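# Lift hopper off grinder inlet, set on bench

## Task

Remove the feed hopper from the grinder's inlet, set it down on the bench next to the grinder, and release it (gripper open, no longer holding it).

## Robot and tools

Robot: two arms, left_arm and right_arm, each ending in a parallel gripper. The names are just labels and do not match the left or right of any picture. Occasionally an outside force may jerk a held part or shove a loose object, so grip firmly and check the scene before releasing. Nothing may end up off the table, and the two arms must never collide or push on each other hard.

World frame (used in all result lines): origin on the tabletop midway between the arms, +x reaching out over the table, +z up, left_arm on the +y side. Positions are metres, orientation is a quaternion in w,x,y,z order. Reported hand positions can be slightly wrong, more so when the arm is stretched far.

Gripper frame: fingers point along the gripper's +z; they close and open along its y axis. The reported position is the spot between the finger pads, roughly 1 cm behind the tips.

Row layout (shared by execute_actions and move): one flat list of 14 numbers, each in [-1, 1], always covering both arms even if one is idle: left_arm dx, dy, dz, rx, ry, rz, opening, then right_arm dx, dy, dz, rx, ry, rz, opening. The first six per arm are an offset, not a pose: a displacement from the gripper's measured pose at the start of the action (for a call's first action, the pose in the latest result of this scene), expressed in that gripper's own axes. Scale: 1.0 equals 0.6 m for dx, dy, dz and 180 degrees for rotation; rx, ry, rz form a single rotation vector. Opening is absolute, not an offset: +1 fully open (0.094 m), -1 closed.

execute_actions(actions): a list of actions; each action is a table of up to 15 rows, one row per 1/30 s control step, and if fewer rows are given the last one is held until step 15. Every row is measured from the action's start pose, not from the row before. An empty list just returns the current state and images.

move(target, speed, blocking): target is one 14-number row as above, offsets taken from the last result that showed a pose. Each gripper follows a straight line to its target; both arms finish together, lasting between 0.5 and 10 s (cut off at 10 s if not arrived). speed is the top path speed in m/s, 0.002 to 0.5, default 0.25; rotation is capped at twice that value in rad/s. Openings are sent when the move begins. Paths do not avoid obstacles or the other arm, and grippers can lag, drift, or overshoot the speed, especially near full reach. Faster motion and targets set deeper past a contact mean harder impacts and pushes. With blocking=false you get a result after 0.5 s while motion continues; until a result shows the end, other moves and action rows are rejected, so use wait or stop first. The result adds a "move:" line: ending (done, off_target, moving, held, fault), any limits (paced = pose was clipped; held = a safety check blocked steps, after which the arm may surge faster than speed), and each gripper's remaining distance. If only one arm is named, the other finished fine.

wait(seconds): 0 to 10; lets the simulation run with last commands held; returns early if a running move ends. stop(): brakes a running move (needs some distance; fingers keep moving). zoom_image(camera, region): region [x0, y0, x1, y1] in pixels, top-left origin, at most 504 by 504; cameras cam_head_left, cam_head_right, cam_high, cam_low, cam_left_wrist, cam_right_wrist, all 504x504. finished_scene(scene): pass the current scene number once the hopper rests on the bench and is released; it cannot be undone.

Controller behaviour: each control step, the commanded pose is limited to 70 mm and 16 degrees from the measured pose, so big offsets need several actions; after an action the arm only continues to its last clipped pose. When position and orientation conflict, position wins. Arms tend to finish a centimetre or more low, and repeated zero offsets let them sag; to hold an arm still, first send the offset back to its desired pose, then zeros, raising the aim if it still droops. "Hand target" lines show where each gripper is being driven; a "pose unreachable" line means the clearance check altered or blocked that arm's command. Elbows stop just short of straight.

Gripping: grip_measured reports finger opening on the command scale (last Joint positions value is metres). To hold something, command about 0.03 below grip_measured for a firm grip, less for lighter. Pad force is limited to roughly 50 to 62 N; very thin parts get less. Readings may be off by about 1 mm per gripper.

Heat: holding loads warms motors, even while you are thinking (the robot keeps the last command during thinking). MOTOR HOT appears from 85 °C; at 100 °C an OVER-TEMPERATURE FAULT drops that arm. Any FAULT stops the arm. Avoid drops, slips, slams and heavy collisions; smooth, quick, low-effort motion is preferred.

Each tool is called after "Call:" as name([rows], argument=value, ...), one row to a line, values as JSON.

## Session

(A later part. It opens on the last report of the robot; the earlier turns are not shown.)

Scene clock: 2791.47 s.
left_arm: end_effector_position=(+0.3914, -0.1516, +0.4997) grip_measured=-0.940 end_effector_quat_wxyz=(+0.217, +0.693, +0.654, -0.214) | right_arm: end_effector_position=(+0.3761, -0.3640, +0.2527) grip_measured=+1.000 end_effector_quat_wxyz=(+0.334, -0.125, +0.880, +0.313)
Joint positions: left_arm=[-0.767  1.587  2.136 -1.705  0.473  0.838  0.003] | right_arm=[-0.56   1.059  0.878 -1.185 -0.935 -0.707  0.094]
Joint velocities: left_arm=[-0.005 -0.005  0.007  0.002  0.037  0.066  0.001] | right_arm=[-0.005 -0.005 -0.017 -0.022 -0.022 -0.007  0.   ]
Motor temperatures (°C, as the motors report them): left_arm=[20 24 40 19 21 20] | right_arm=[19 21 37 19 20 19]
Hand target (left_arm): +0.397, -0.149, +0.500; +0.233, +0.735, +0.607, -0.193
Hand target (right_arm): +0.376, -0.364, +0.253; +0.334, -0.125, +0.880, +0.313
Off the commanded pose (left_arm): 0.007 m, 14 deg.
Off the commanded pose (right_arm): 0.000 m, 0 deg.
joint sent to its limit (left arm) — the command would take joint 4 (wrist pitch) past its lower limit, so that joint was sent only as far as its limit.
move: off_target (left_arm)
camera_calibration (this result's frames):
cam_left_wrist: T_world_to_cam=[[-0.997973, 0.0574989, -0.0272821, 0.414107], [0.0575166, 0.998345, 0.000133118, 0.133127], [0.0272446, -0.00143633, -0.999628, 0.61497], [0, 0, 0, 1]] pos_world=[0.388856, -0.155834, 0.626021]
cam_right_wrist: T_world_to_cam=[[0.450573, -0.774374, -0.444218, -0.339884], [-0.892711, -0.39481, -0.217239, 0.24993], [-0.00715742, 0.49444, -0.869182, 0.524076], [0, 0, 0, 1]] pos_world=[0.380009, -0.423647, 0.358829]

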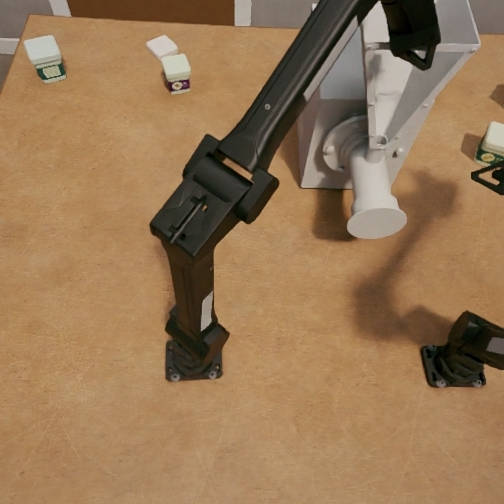

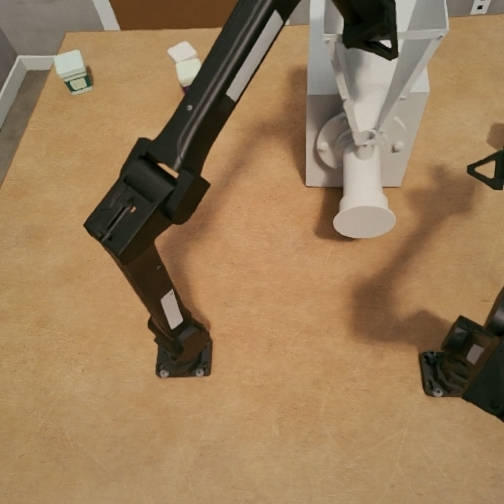

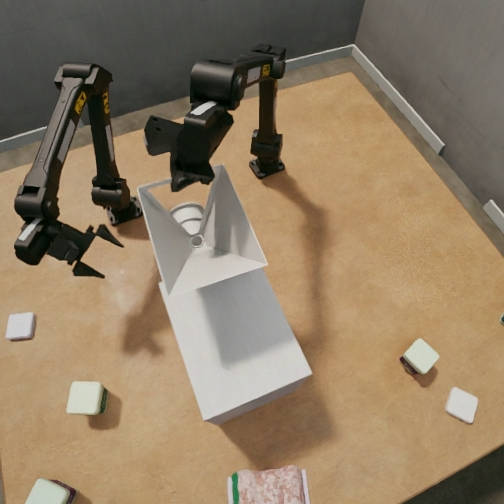

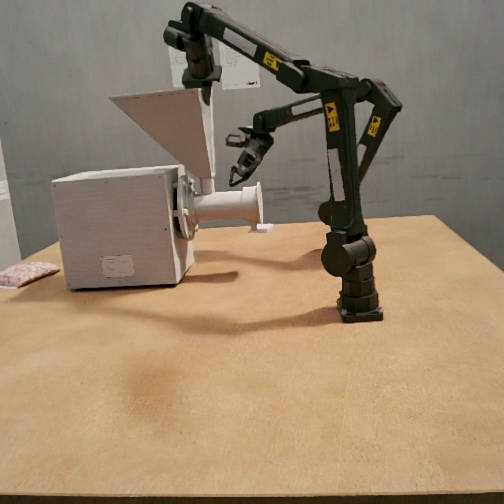

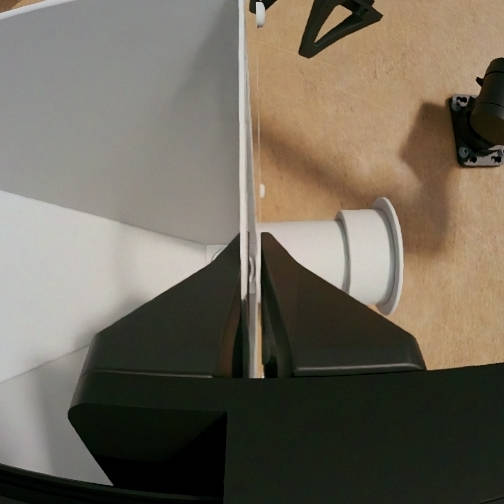

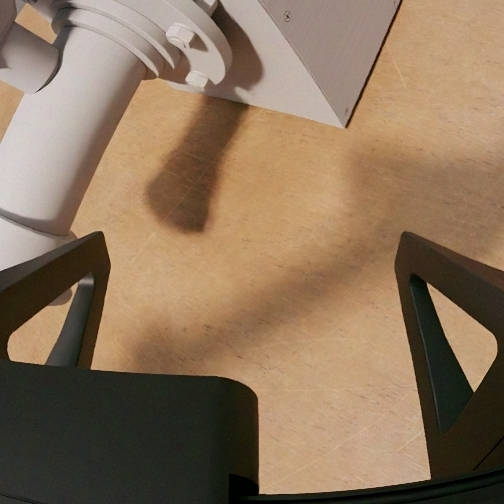

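Call:
execute_actions([
  [[0,0,0,0,0,0,-0.4,0,0,0,0,0,0,1]],
  [[0,0,-0.05,0,0,0,-0.4,0,0,0,0,0,0,1],[0,0,-0.1,0,0,0,-0.4,0,0,0,0,0,0,1]],
  [[0,0,-0.02,0,0,0,-0.4,0,0,0,0,0,0,1]],
  [[0,0,0,0,0,0,-0.4,0,0,0,0,0,0,1]],
])

Scene clock: 2825.07 s.
left_arm: end_effector_position=(+0.3925, -0.1200, +0.5272) grip_measured=-0.403 end_effector_quat_wxyz=(+0.248, +0.673, +0.662, -0.218) | right_arm: end_effector_position=(+0.3761, -0.3640, +0.2527) grip_measured=+1.000 end_effector_quat_wxyz=(+0.334, -0.125, +0.880, +0.313)
Joint positions: left_arm=[-0.706  1.528  2.129 -1.704  0.504  0.837  0.028] | right_arm=[-0.56   1.059  0.878 -1.185 -0.935 -0.707  0.094]
Joint velocities: left_arm=[-0.015 -0.015 -0.007  0.007  0.007  0.051 -0.001] | right_arm=[-0.005 -0.015 -0.022  0.007 -0.022  0.022  0.   ]
Motor temperatures (°C, as the motors report them): left_arm=[20 24 33 19 21 21] | right_arm=[19 21 37 19 20 19]
Hand target (left_arm): +0.392, -0.120, +0.530; +0.251, +0.673, +0.661, -0.218
Hand target (right_arm): +0.376, -0.364, +0.253; +0.334, -0.125, +0.880, +0.313
Off the commanded pose (left_arm): 0.002 m, 0 deg.
Off the commanded pose (right_arm): 0.000 m, 0 deg.
camera_calibration (this result's frames):
cam_left_wrist: T_world_to_cam=[[-0.998604, 0.0071999, -0.0523285, 0.421562], [0.00999748, 0.998523, -0.0533984, 0.148413], [0.0518667, -0.053847, -0.997201, 0.625251], [0, 0, 0, 1]] pos_world=[0.38706, -0.117561, 0.653486]
cam_right_wrist: T_world_to_cam=[[0.450573, -0.774374, -0.444218, -0.339884], [-0.892711, -0.39481, -0.217239, 0.24993], [-0.00715742, 0.49444, -0.869182, 0.524076], [0, 0, 0, 1]] pos_world=[0.380009, -0.423647, 0.358829]

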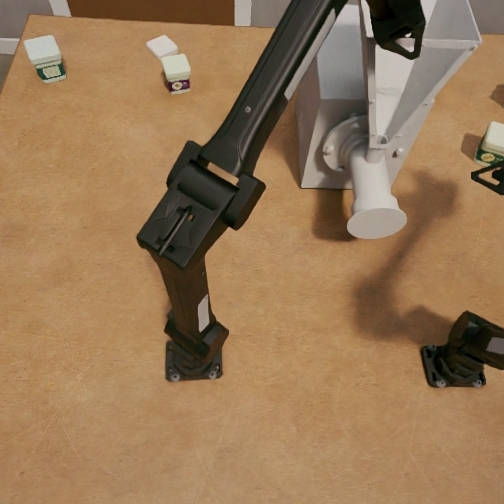

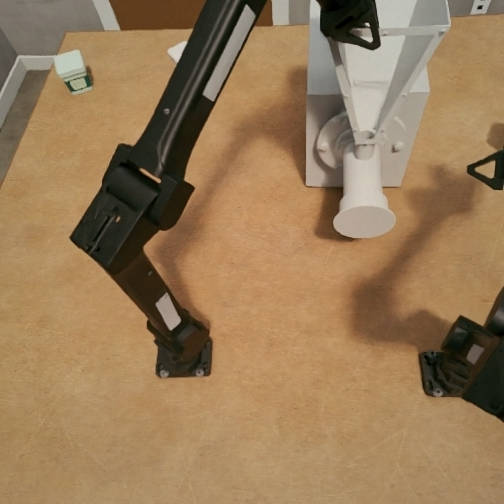

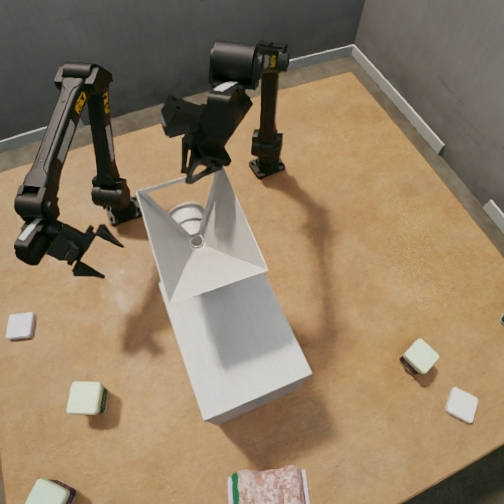

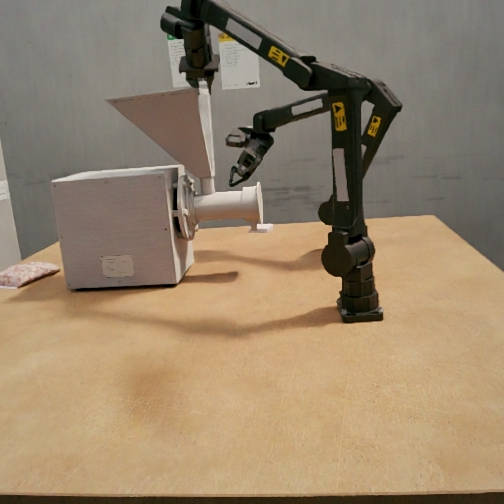

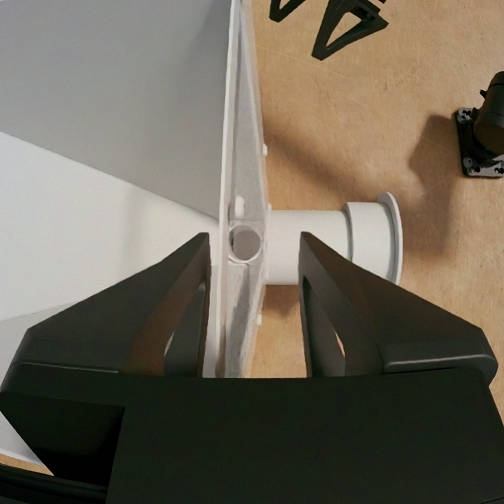

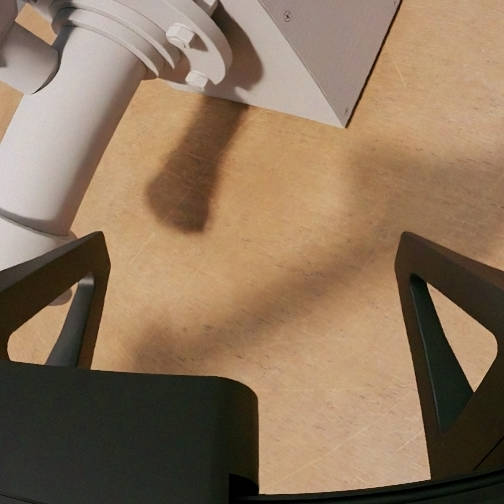

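Call:
zoom_image(camera="cam_left_wrist", region=[200, 180, 300, 280])

Region (200, 180, 300, 280) of cam_left_wrist's 504x504 image, scaled by 5.040, with more detail than that image has.

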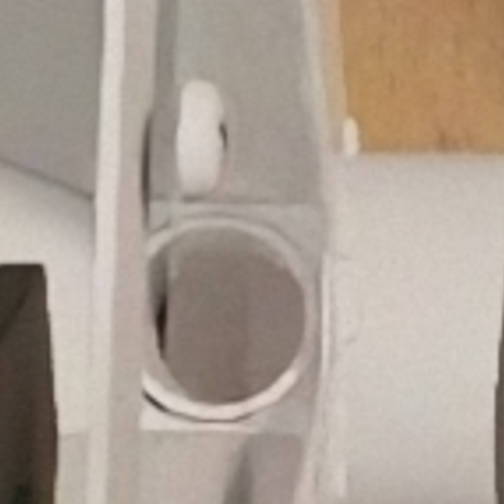

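Call:
move(target=[0.088, 0.0678, -0.1248, -0.2186, -0.0456, -0.4376, -0.3, -0.3715, 0.2658, -0.2407, 0.1542, 0.0076, 0.0834, -0.15], speed=0.2)

Scene clock: 2885.57 s.
left_arm: end_effector_position=(+0.4303, -0.0344, +0.5323) grip_measured=-0.302 end_effector_quat_wxyz=(+0.281, -0.009, +0.949, -0.140) | right_arm: end_effector_position=(+0.3986, -0.3290, +0.5412) grip_measured=-0.148 end_effector_quat_wxyz=(+0.284, +0.070, +0.948, +0.128)
Joint positions: left_arm=[-0.731  1.363  1.961 -1.54  -0.119 -0.635  0.033] | right_arm=[-0.165  1.141  1.816 -1.67  -0.279  0.096  0.04 ]
Joint velocities: left_arm=[ 0.005  0.005  0.002 -0.007 -0.022  0.037  0.001] | right_arm=[ 0.005  0.024  0.007 -0.007  0.066 -0.022 -0.001]
Motor temperatures (°C, as the motors report them): left_arm=[20 24 32 19 20 20] | right_arm=[19 21 38 19 20 19]
Hand target (left_arm): +0.432, -0.032, +0.554; +0.296, -0.020, +0.943, -0.153
Hand target (right_arm): +0.399, -0.326, +0.557; +0.297, +0.067, +0.944, +0.129
Off the commanded pose (left_arm): 0.023 m, 2 deg.
Off the commanded pose (right_arm): 0.019 m, 2 deg.
move: off_target (left_arm, right_arm)
camera_calibration (this result's frames):
cam_left_wrist: T_world_to_cam=[[-0.0679125, -0.961678, 0.265637, -0.144166], [-0.996381, 0.0790178, 0.0313323, 0.419136], [-0.0511216, -0.262547, -0.963564, 0.652145], [0, 0, 0, 1]] pos_world=[0.441167, -0.000541879, 0.653547]
cam_right_wrist: T_world_to_cam=[[-0.0347469, -0.964069, -0.263371, -0.161563], [-0.99899, 0.0259948, 0.0366442, 0.389872], [-0.0284812, 0.264379, -0.963998, 0.741778], [0, 0, 0, 1]] pos_world=[0.404991, -0.362003, 0.658235]

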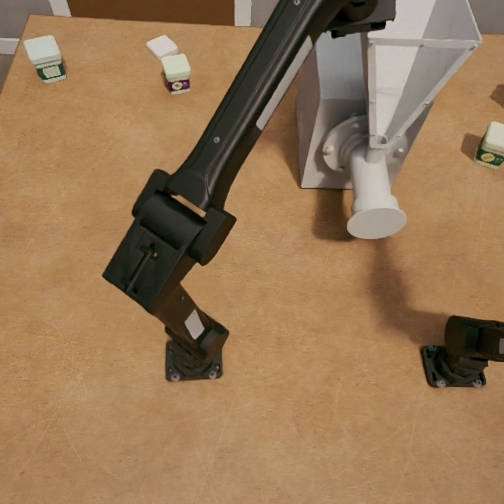

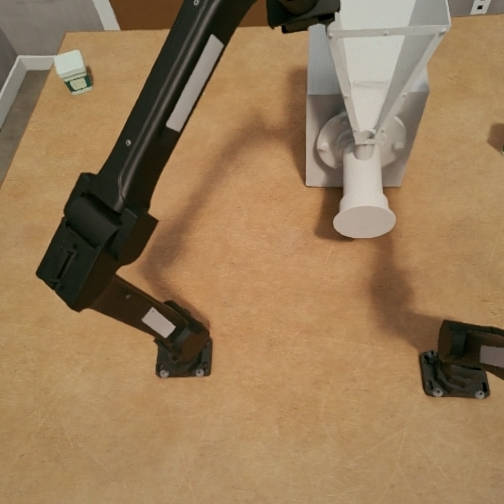

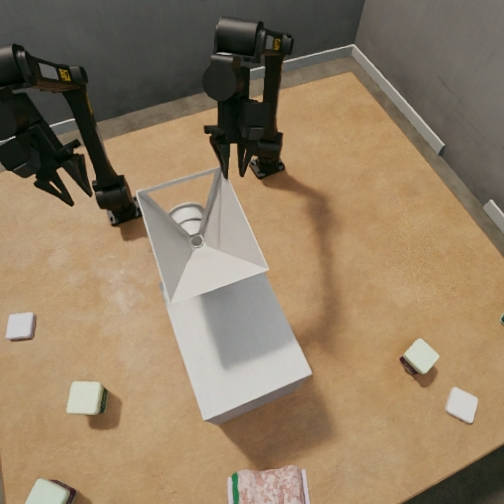

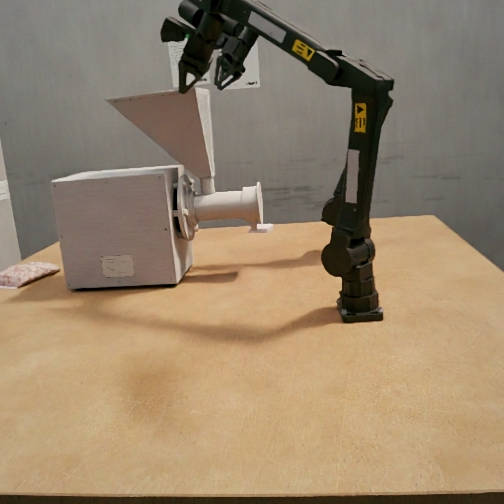

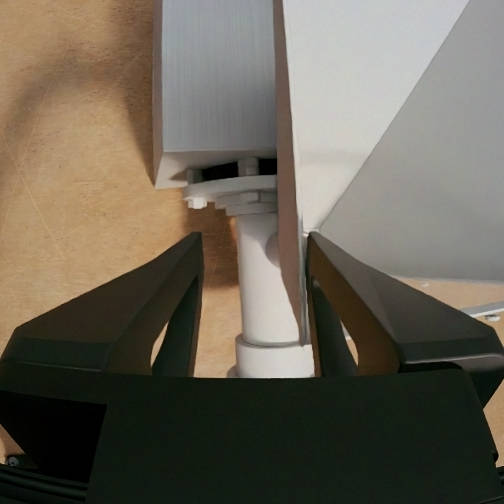

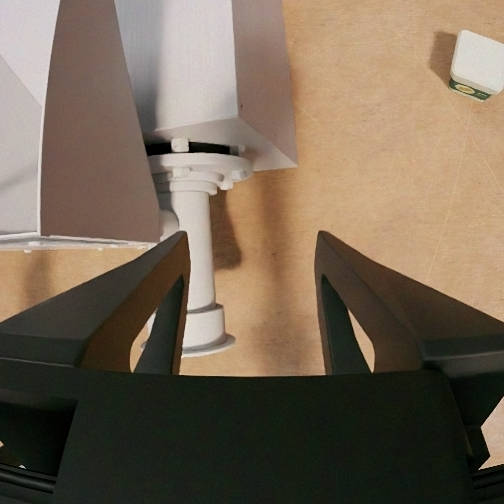

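Call:
move(target=[-0.0195, -0.0316, -0.0294, 0, 0, 0, -0.3, -0.0358, 0.1245, -0.0015, 0, 0, 0, -0.15], speed=0.1)

Scene clock: 2909.80 s.
left_arm: end_effector_position=(+0.4312, -0.0412, +0.5395) grip_measured=-0.302 end_effector_quat_wxyz=(+0.269, -0.008, +0.955, -0.128) | right_arm: end_effector_position=(+0.4201, -0.2637, +0.5583) grip_measured=-0.148 end_effector_quat_wxyz=(+0.271, +0.068, +0.952, +0.122)
Joint positions: left_arm=[-0.746  1.417  2.055 -1.617 -0.132 -0.645  0.033] | right_arm=[ 0.077  1.231  1.949 -1.699 -0.137  0.293  0.04 ]
Joint velocities: left_arm=[-0.005  0.015 -0.007 -0.022 -0.007 -0.037  0.001] | right_arm=[-0.015  0.005  0.012 -0.007 -0.037 -0.022 -0.   ]
Motor temperatures (°C, as the motors report them): left_arm=[20 24 34 19 20 20] | right_arm=[19 21 39 19 20 19]
Hand target (left_arm): +0.429, -0.046, +0.557; +0.281, -0.009, +0.949, -0.141
Hand target (right_arm): +0.420, -0.262, +0.573; +0.284, +0.069, +0.948, +0.126
Off the commanded pose (left_arm): 0.019 m, 2 deg.
Off the commanded pose (right_arm): 0.016 m, 2 deg.
joint sent to its limit (right arm) — the command would take joint 4 (wrist pitch) past its lower limit, so that joint was sent only as far as its limit.
move: off_target (left_arm, right_arm)
camera_calibration (this result's frames):
cam_left_wrist: T_world_to_cam=[[-0.0600526, -0.968411, 0.242018, -0.143428], [-0.995285, 0.0765911, 0.0595087, 0.404498], [-0.0761654, -0.237304, -0.968445, 0.671821], [0, 0, 0, 1]] pos_world=[0.445147, -0.0104524, 0.661263]
cam_right_wrist: T_world_to_cam=[[-0.0384497, -0.967139, -0.251323, -0.0993633], [-0.997691, 0.023065, 0.0638772, 0.392529], [-0.0559814, 0.253199, -0.965793, 0.751174], [0, 0, 0, 1]] pos_world=[0.429854, -0.295348, 0.675433]

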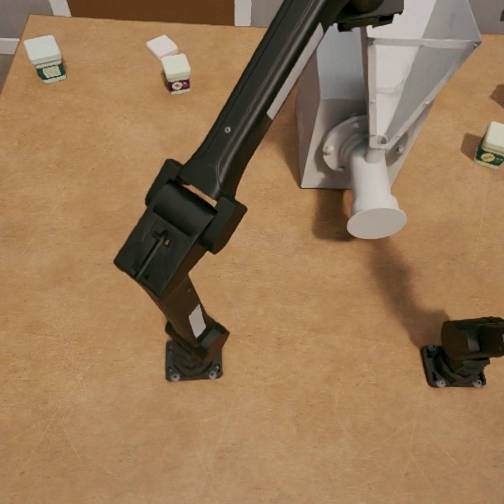

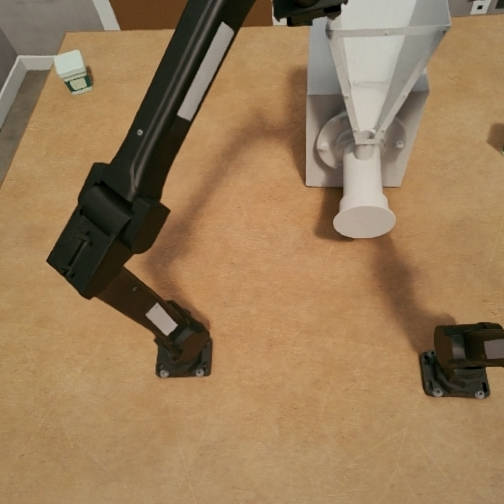

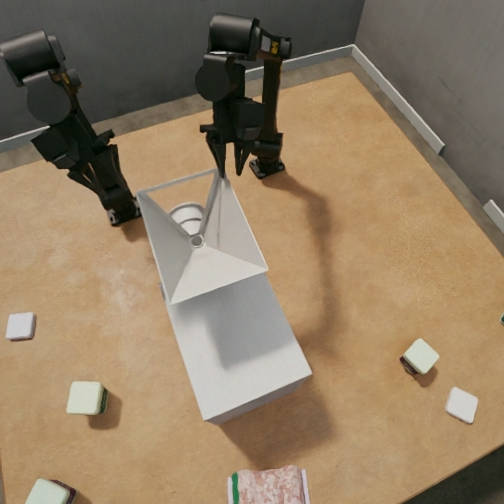

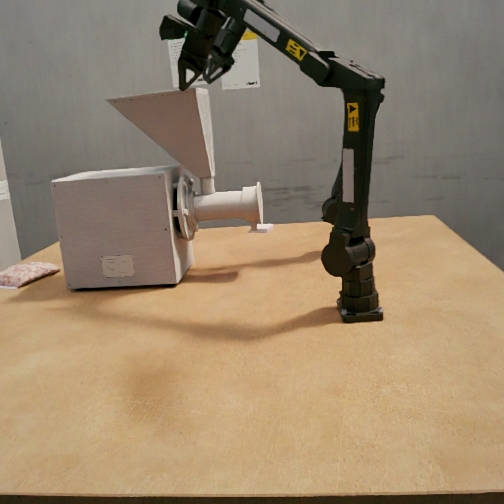

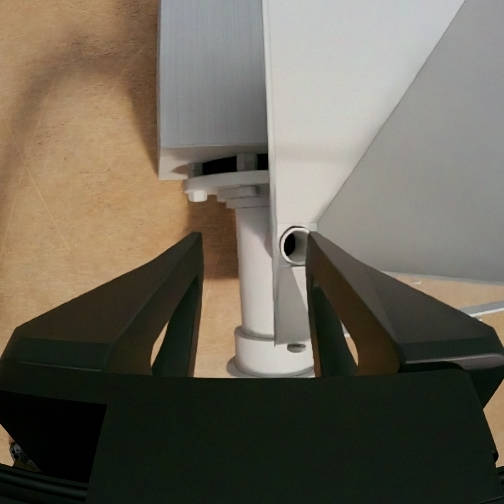

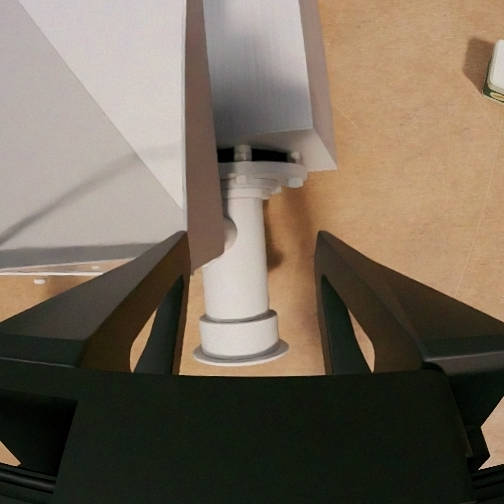

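Call:
move(target=[-0.0171, -0.02, 0.0142, 0, 0, 0, -0.3, -0.0133, 0.0488, 0.0114, 0, 0, 0, -0.15], speed=0.06)

Scene clock: 2927.27 s.
left_arm: end_effector_position=(+0.4461, -0.0528, +0.5175) grip_measured=-0.302 end_effector_quat_wxyz=(+0.251, -0.006, +0.961, -0.113) | right_arm: end_effector_position=(+0.4337, -0.2384, +0.5443) grip_measured=-0.148 end_effector_quat_wxyz=(+0.251, +0.068, +0.959, +0.115)
Joint positions: left_arm=[-0.746  1.465  2.055 -1.617 -0.133 -0.645  0.033] | right_arm=[ 0.156  1.275  1.956 -1.699 -0.09   0.355  0.04 ]
Joint velocities: left_arm=[-0.005  0.005 -0.007  0.012 -0.022  0.007  0.   ] | right_arm=[ 0.005 -0.015  0.012  0.007 -0.007 -0.022  0.   ]
Motor temperatures (°C, as the motors report them): left_arm=[20 24 34 19 20 19] | right_arm=[19 21 39 19 20 19]
Hand target (left_arm): +0.443, -0.053, +0.540; +0.269, -0.008, +0.955, -0.128
Hand target (right_arm): +0.432, -0.236, +0.564; +0.271, +0.068, +0.952, +0.121
Off the commanded pose (left_arm): 0.023 m, 3 deg.
Off the commanded pose (right_arm): 0.020 m, 3 deg.
move: off_target (left_arm, right_arm)
camera_calibration (this result's frames):
cam_left_wrist: T_world_to_cam=[[-0.0511988, -0.975306, 0.214841, -0.138748], [-0.992391, 0.0738061, 0.0985579, 0.399946], [-0.111981, -0.20816, -0.971663, 0.668068], [0, 0, 0, 1]] pos_world=[0.46461, -0.0257753, 0.639528]
cam_right_wrist: T_world_to_cam=[[-0.0472219, -0.970246, -0.237471, -0.0823848], [-0.994143, 0.022515, 0.105699, 0.381945], [-0.0972069, 0.241071, -0.965627, 0.746949], [0, 0, 0, 1]] pos_world=[0.448426, -0.268601, 0.661339]

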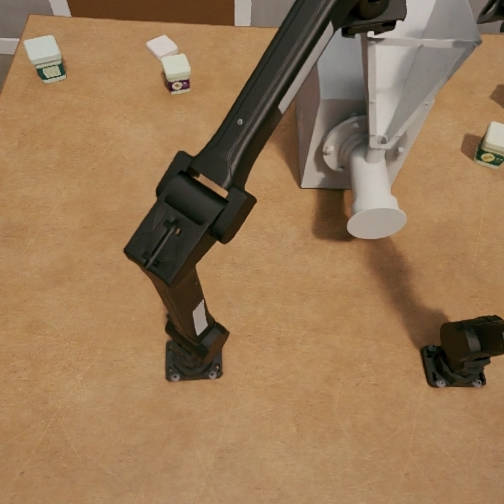

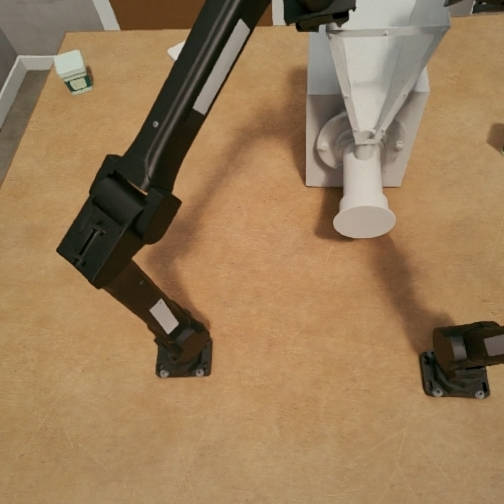

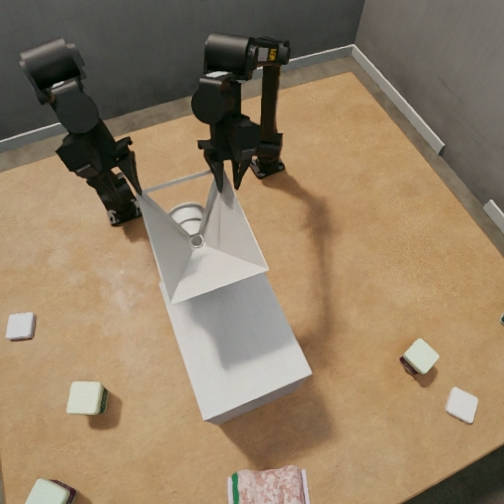

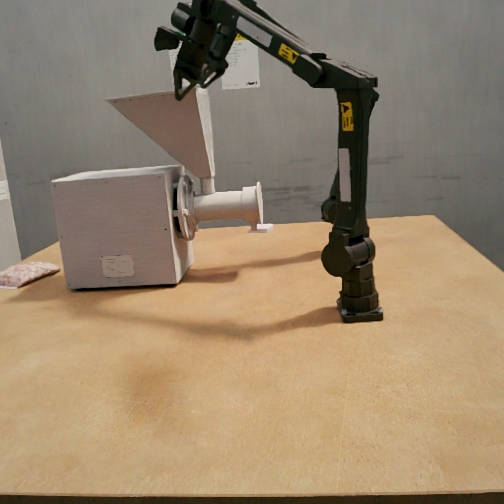

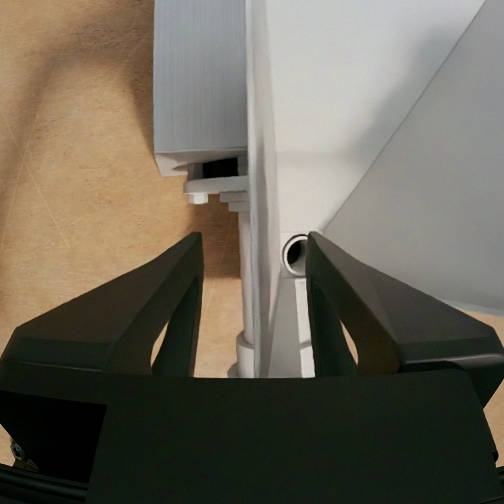

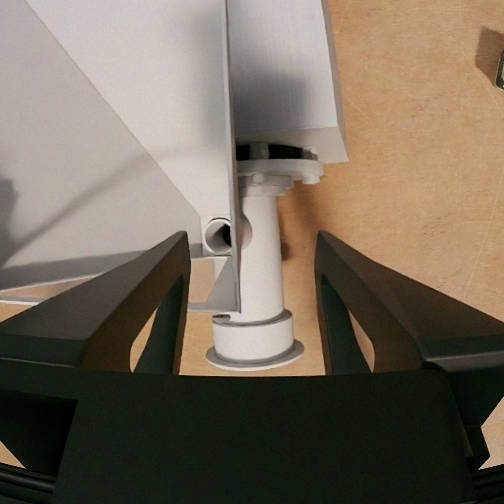

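Call:
move(target=[-0.0184, -0.0084, 0.0009, 0, 0, 0, -0.3, -0.0155, 0.0135, 0.0217, 0, 0, 0, -0.15], speed=0.06)

Scene clock: 2939.53 s.
left_arm: end_effector_position=(+0.4539, -0.0591, +0.5017) grip_measured=-0.302 end_effector_quat_wxyz=(+0.235, -0.005, +0.967, -0.101) | right_arm: end_effector_position=(+0.4454, -0.2345, +0.5363) grip_measured=-0.148 end_effector_quat_wxyz=(+0.244, +0.069, +0.961, +0.112)
Joint positions: left_arm=[-0.746  1.498  2.058 -1.629 -0.132 -0.645  0.033] | right_arm=[ 0.163  1.301  1.958 -1.69  -0.084  0.361  0.04 ]
Joint velocities: left_arm=[-0.015 -0.005  0.012 -0.022 -0.007 -0.007  0.   ] | right_arm=[ 0.005 -0.015  0.007 -0.012  0.037  0.007  0.   ]
Motor temperatures (°C, as the motors report them): left_arm=[20 24 34 19 20 19] | right_arm=[19 21 39 19 19 19]
Hand target (left_arm): +0.455, -0.057, +0.523; +0.251, -0.006, +0.961, -0.113
Hand target (right_arm): +0.449, -0.230, +0.540; +0.251, +0.068, +0.959, +0.115
Off the commanded pose (left_arm): 0.022 m, 2 deg.
Off the commanded pose (right_arm): 0.007 m, 1 deg.
move: off_target (left_arm)
camera_calibration (this result's frames):
cam_left_wrist: T_world_to_cam=[[-0.044716, -0.980483, 0.191449, -0.132552], [-0.988577, 0.0710397, 0.132923, 0.390522], [-0.14393, -0.183318, -0.97246, 0.668737], [0, 0, 0, 1]] pos_world=[0.476385, -0.0351156, 0.623787]
cam_right_wrist: T_world_to_cam=[[-0.0525058, -0.971314, -0.231933, -0.0808321], [-0.992434, 0.0249409, 0.12022, 0.386347], [-0.110987, 0.236491, -0.965274, 0.744275], [0, 0, 0, 1]] pos_world=[0.461785, -0.264163, 0.653235]

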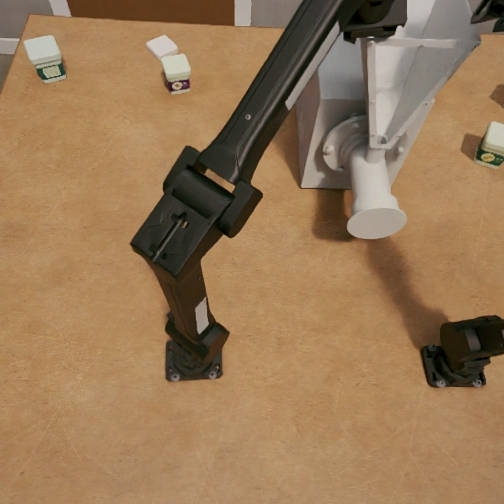

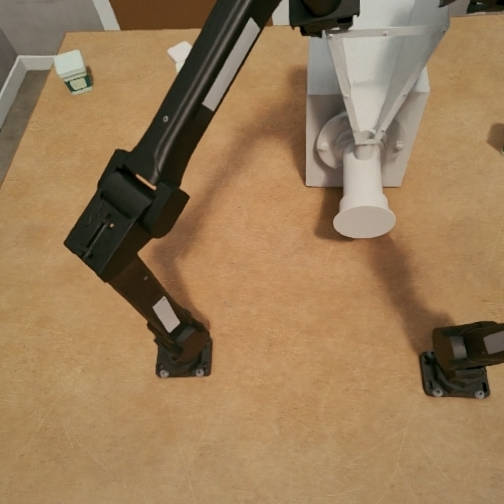

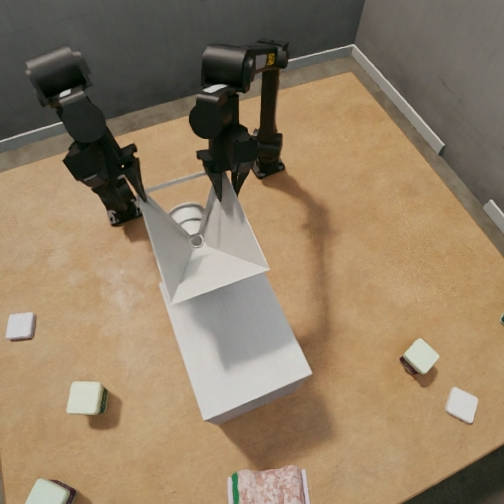

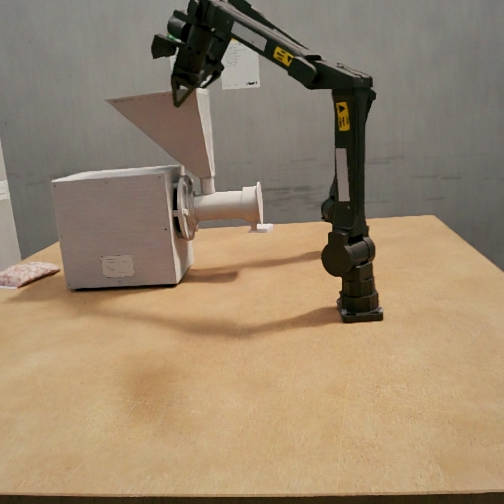

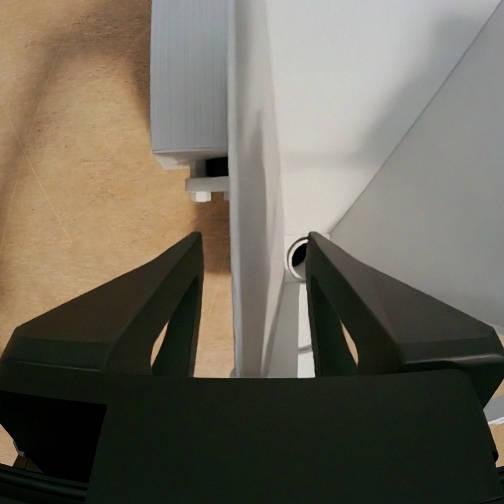

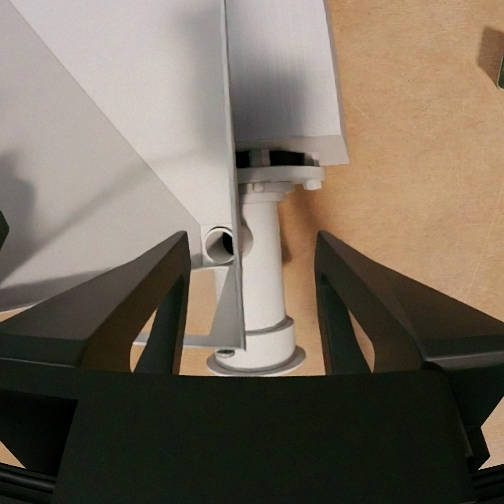

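Call:
zoom_image(camera="cam_high", region=[100, 130, 280, 260])

Region (100, 130, 280, 260) of cam_high's 504x504 image, scaled by 2.800, with more detail than that image has.

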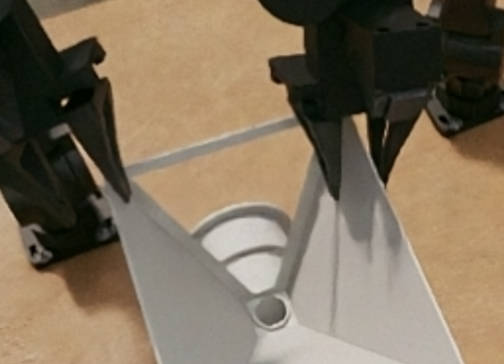

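Call:
move(target=[-0.0166, -0.0006, -0.0319, 0.0298, -0.0013, -0.0152, -0.3, -0.006, 0.010, 0.0485, -0.0175, 0.0012, 0.0097, -0.15], speed=0.06)

Scene clock: 2973.53 s.
left_arm: end_effector_position=(+0.4529, -0.0622, +0.5010) grip_measured=-0.302 end_effector_quat_wxyz=(+0.212, -0.006, +0.968, -0.134) | right_arm: end_effector_position=(+0.4610, -0.2221, +0.5129) grip_measured=-0.148 end_effector_quat_wxyz=(+0.237, +0.071, +0.959, +0.139)
Joint positions: left_arm=[-0.722  1.498  2.058 -1.625 -0.043 -0.645  0.033] | right_arm=[ 0.163  1.301  1.879 -1.607 -0.138  0.379  0.04 ]
Joint velocities: left_arm=[ 0.005 -0.015 -0.002 -0.032  0.022 -0.081 -0.001] | right_arm=[-0.005  0.005 -0.007  0.002  0.081 -0.037  0.   ]
Motor temperatures (°C, as the motors report them): left_arm=[20 24 35 19 20 19] | right_arm=[19 21 37 19 19 19]
Hand target (left_arm): +0.453, -0.055, +0.523; +0.234, -0.017, +0.960, -0.151
Hand target (right_arm): +0.463, -0.224, +0.515; +0.243, +0.077, +0.957, +0.142
Off the commanded pose (left_arm): 0.023 m, 4 deg.
Off the commanded pose (right_arm): 0.003 m, 1 deg.
move: off_target (left_arm)
camera_calibration (this result's frames):
cam_left_wrist: T_world_to_cam=[[-0.0531182, -0.965243, 0.255898, -0.163076], [-0.980192, 0.0993599, 0.17132, 0.368565], [-0.190791, -0.241729, -0.951402, 0.674349], [0, 0, 0, 1]] pos_world=[0.481262, -0.0310185, 0.620165]
cam_right_wrist: T_world_to_cam=[[-0.0429749, -0.957826, -0.284116, -0.0479944], [-0.991467, 0.00585601, 0.130225, 0.394552], [-0.12307, 0.287288, -0.949905, 0.729457], [0, 0, 0, 1]] pos_world=[0.478897, -0.257845, 0.627898]

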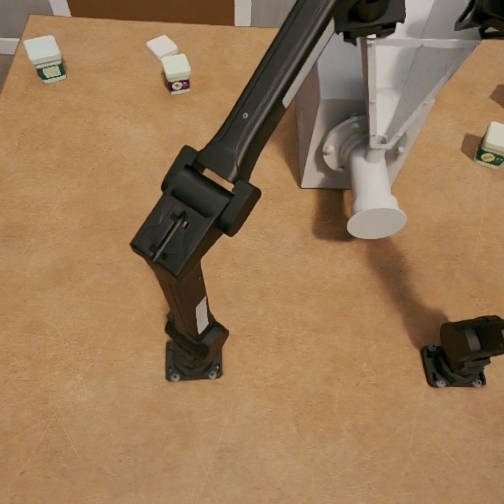

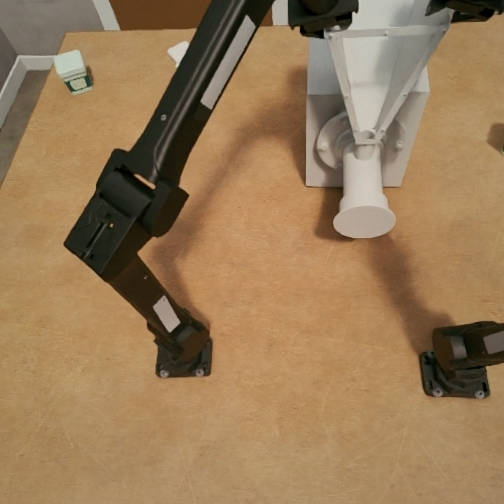

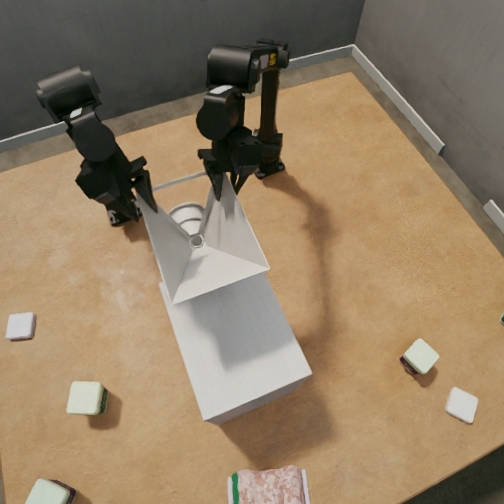

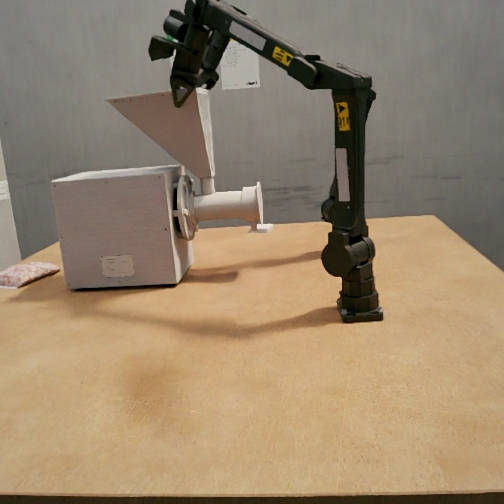

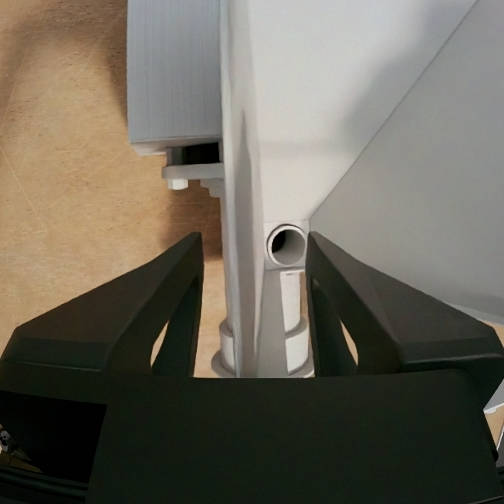

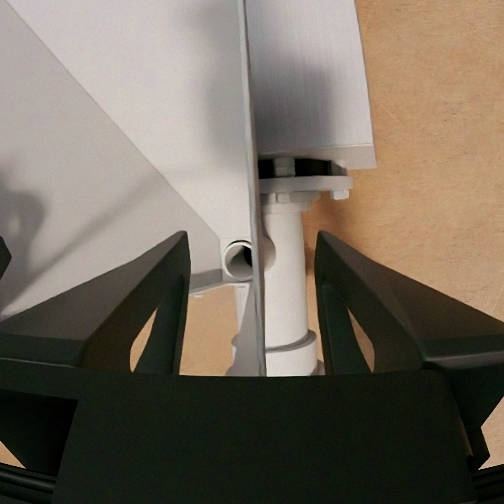

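Call:
execute_actions([
  [[-0.0166,-0.0073,-0.0319,0,0,0,-0.6,0,0,0.012,0,0,0,-0.5]],
  [[-0.0166,-0.0073,-0.0319,0,0,0,-0.85,0,0,0,0,0,0,-0.8]],
  [[-0.0166,-0.0073,-0.0319,0,0,0,-1,0,0,0,0,0,0,-1]],
  [[-0.0166,-0.0073,-0.0319,0,0,0,-1,0,0,0,0,0,0,-1]],
])

Scene clock: 2981.97 s.
left_arm: end_effector_position=(+0.4511, -0.0609, +0.5061) grip_measured=-0.967 end_effector_quat_wxyz=(+0.190, -0.020, +0.972, -0.134) | right_arm: end_effector_position=(+0.4598, -0.2240, +0.5048) grip_measured=-0.965 end_effector_quat_wxyz=(+0.232, +0.057, +0.962, +0.131)
Joint positions: left_arm=[-0.714  1.532  2.127 -1.697 -0.02  -0.673  0.002] | right_arm=[ 0.161  1.296  1.856 -1.606 -0.134  0.345  0.002]
Joint velocities: left_arm=[-0.005  0.005  0.012 -0.002 -0.007 -0.051  0.001] | right_arm=[-0.005  0.005  0.002 -0.017  0.037  0.051 -0.001]
Motor temperatures (°C, as the motors report them): left_arm=[20 24 34 19 20 19] | right_arm=[19 21 37 19 19 19]
Hand target (left_arm): +0.452, -0.059, +0.527; +0.209, -0.017, +0.967, -0.142
Hand target (right_arm): +0.460, -0.224, +0.505; +0.232, +0.059, +0.962, +0.132
Off the commanded pose (left_arm): 0.022 m, 1 deg.
Off the commanded pose (right_arm): 0.000 m, 0 deg.
joint sent to its limit (left arm) — the command would take joint 4 (wrist pitch) past its lower limit, so that joint was sent only as far as its limit.
camera_calibration (this result's frames):
cam_left_wrist: T_world_to_cam=[[-0.0194659, -0.964633, 0.262878, -0.181889], [-0.972442, 0.0793645, 0.219219, 0.336834], [-0.232329, -0.251367, -0.939595, 0.691349], [0, 0, 0, 1]] pos_world=[0.484632, -0.0284066, 0.623562]
cam_right_wrist: T_world_to_cam=[[-0.0213859, -0.964726, -0.262386, -0.0746], [-0.990264, -0.0156671, 0.138316, 0.38501], [-0.137548, 0.26279, -0.954999, 0.725911], [0, 0, 0, 1]] pos_world=[0.479514, -0.256698, 0.620417]

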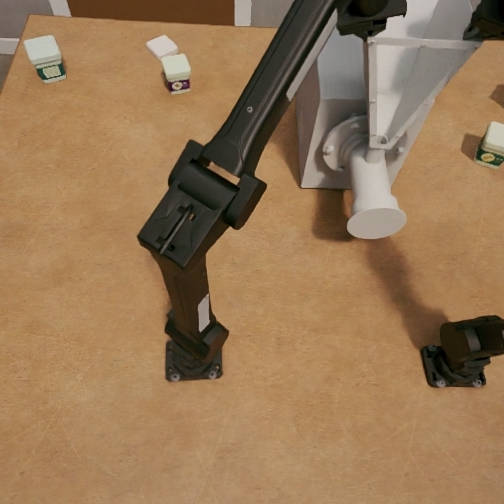

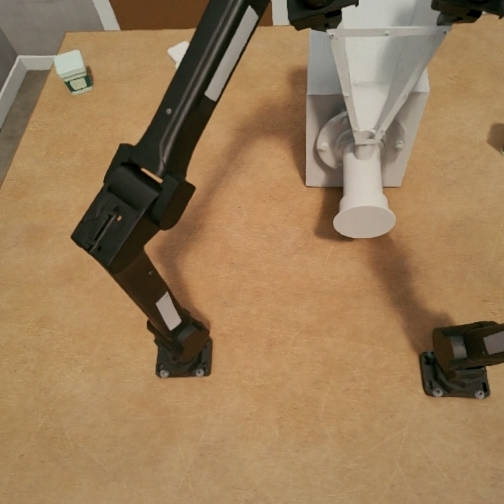

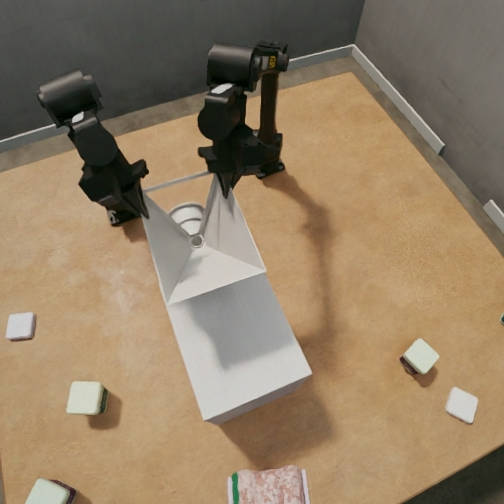

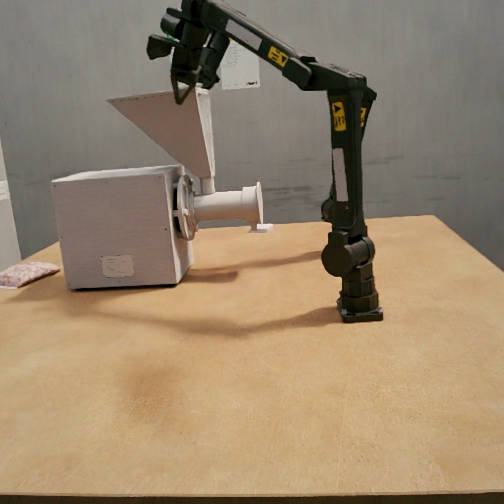

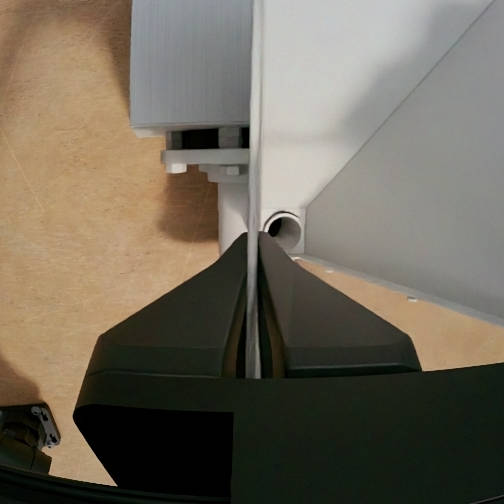

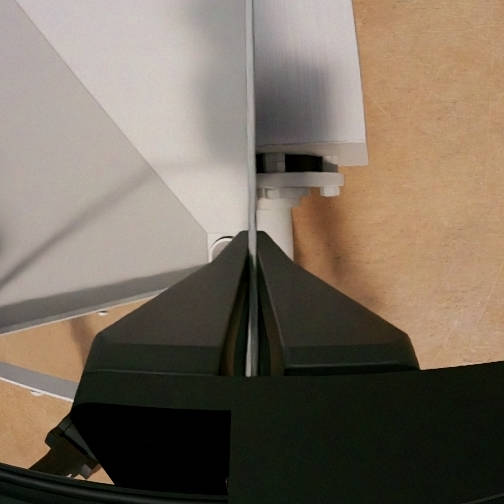

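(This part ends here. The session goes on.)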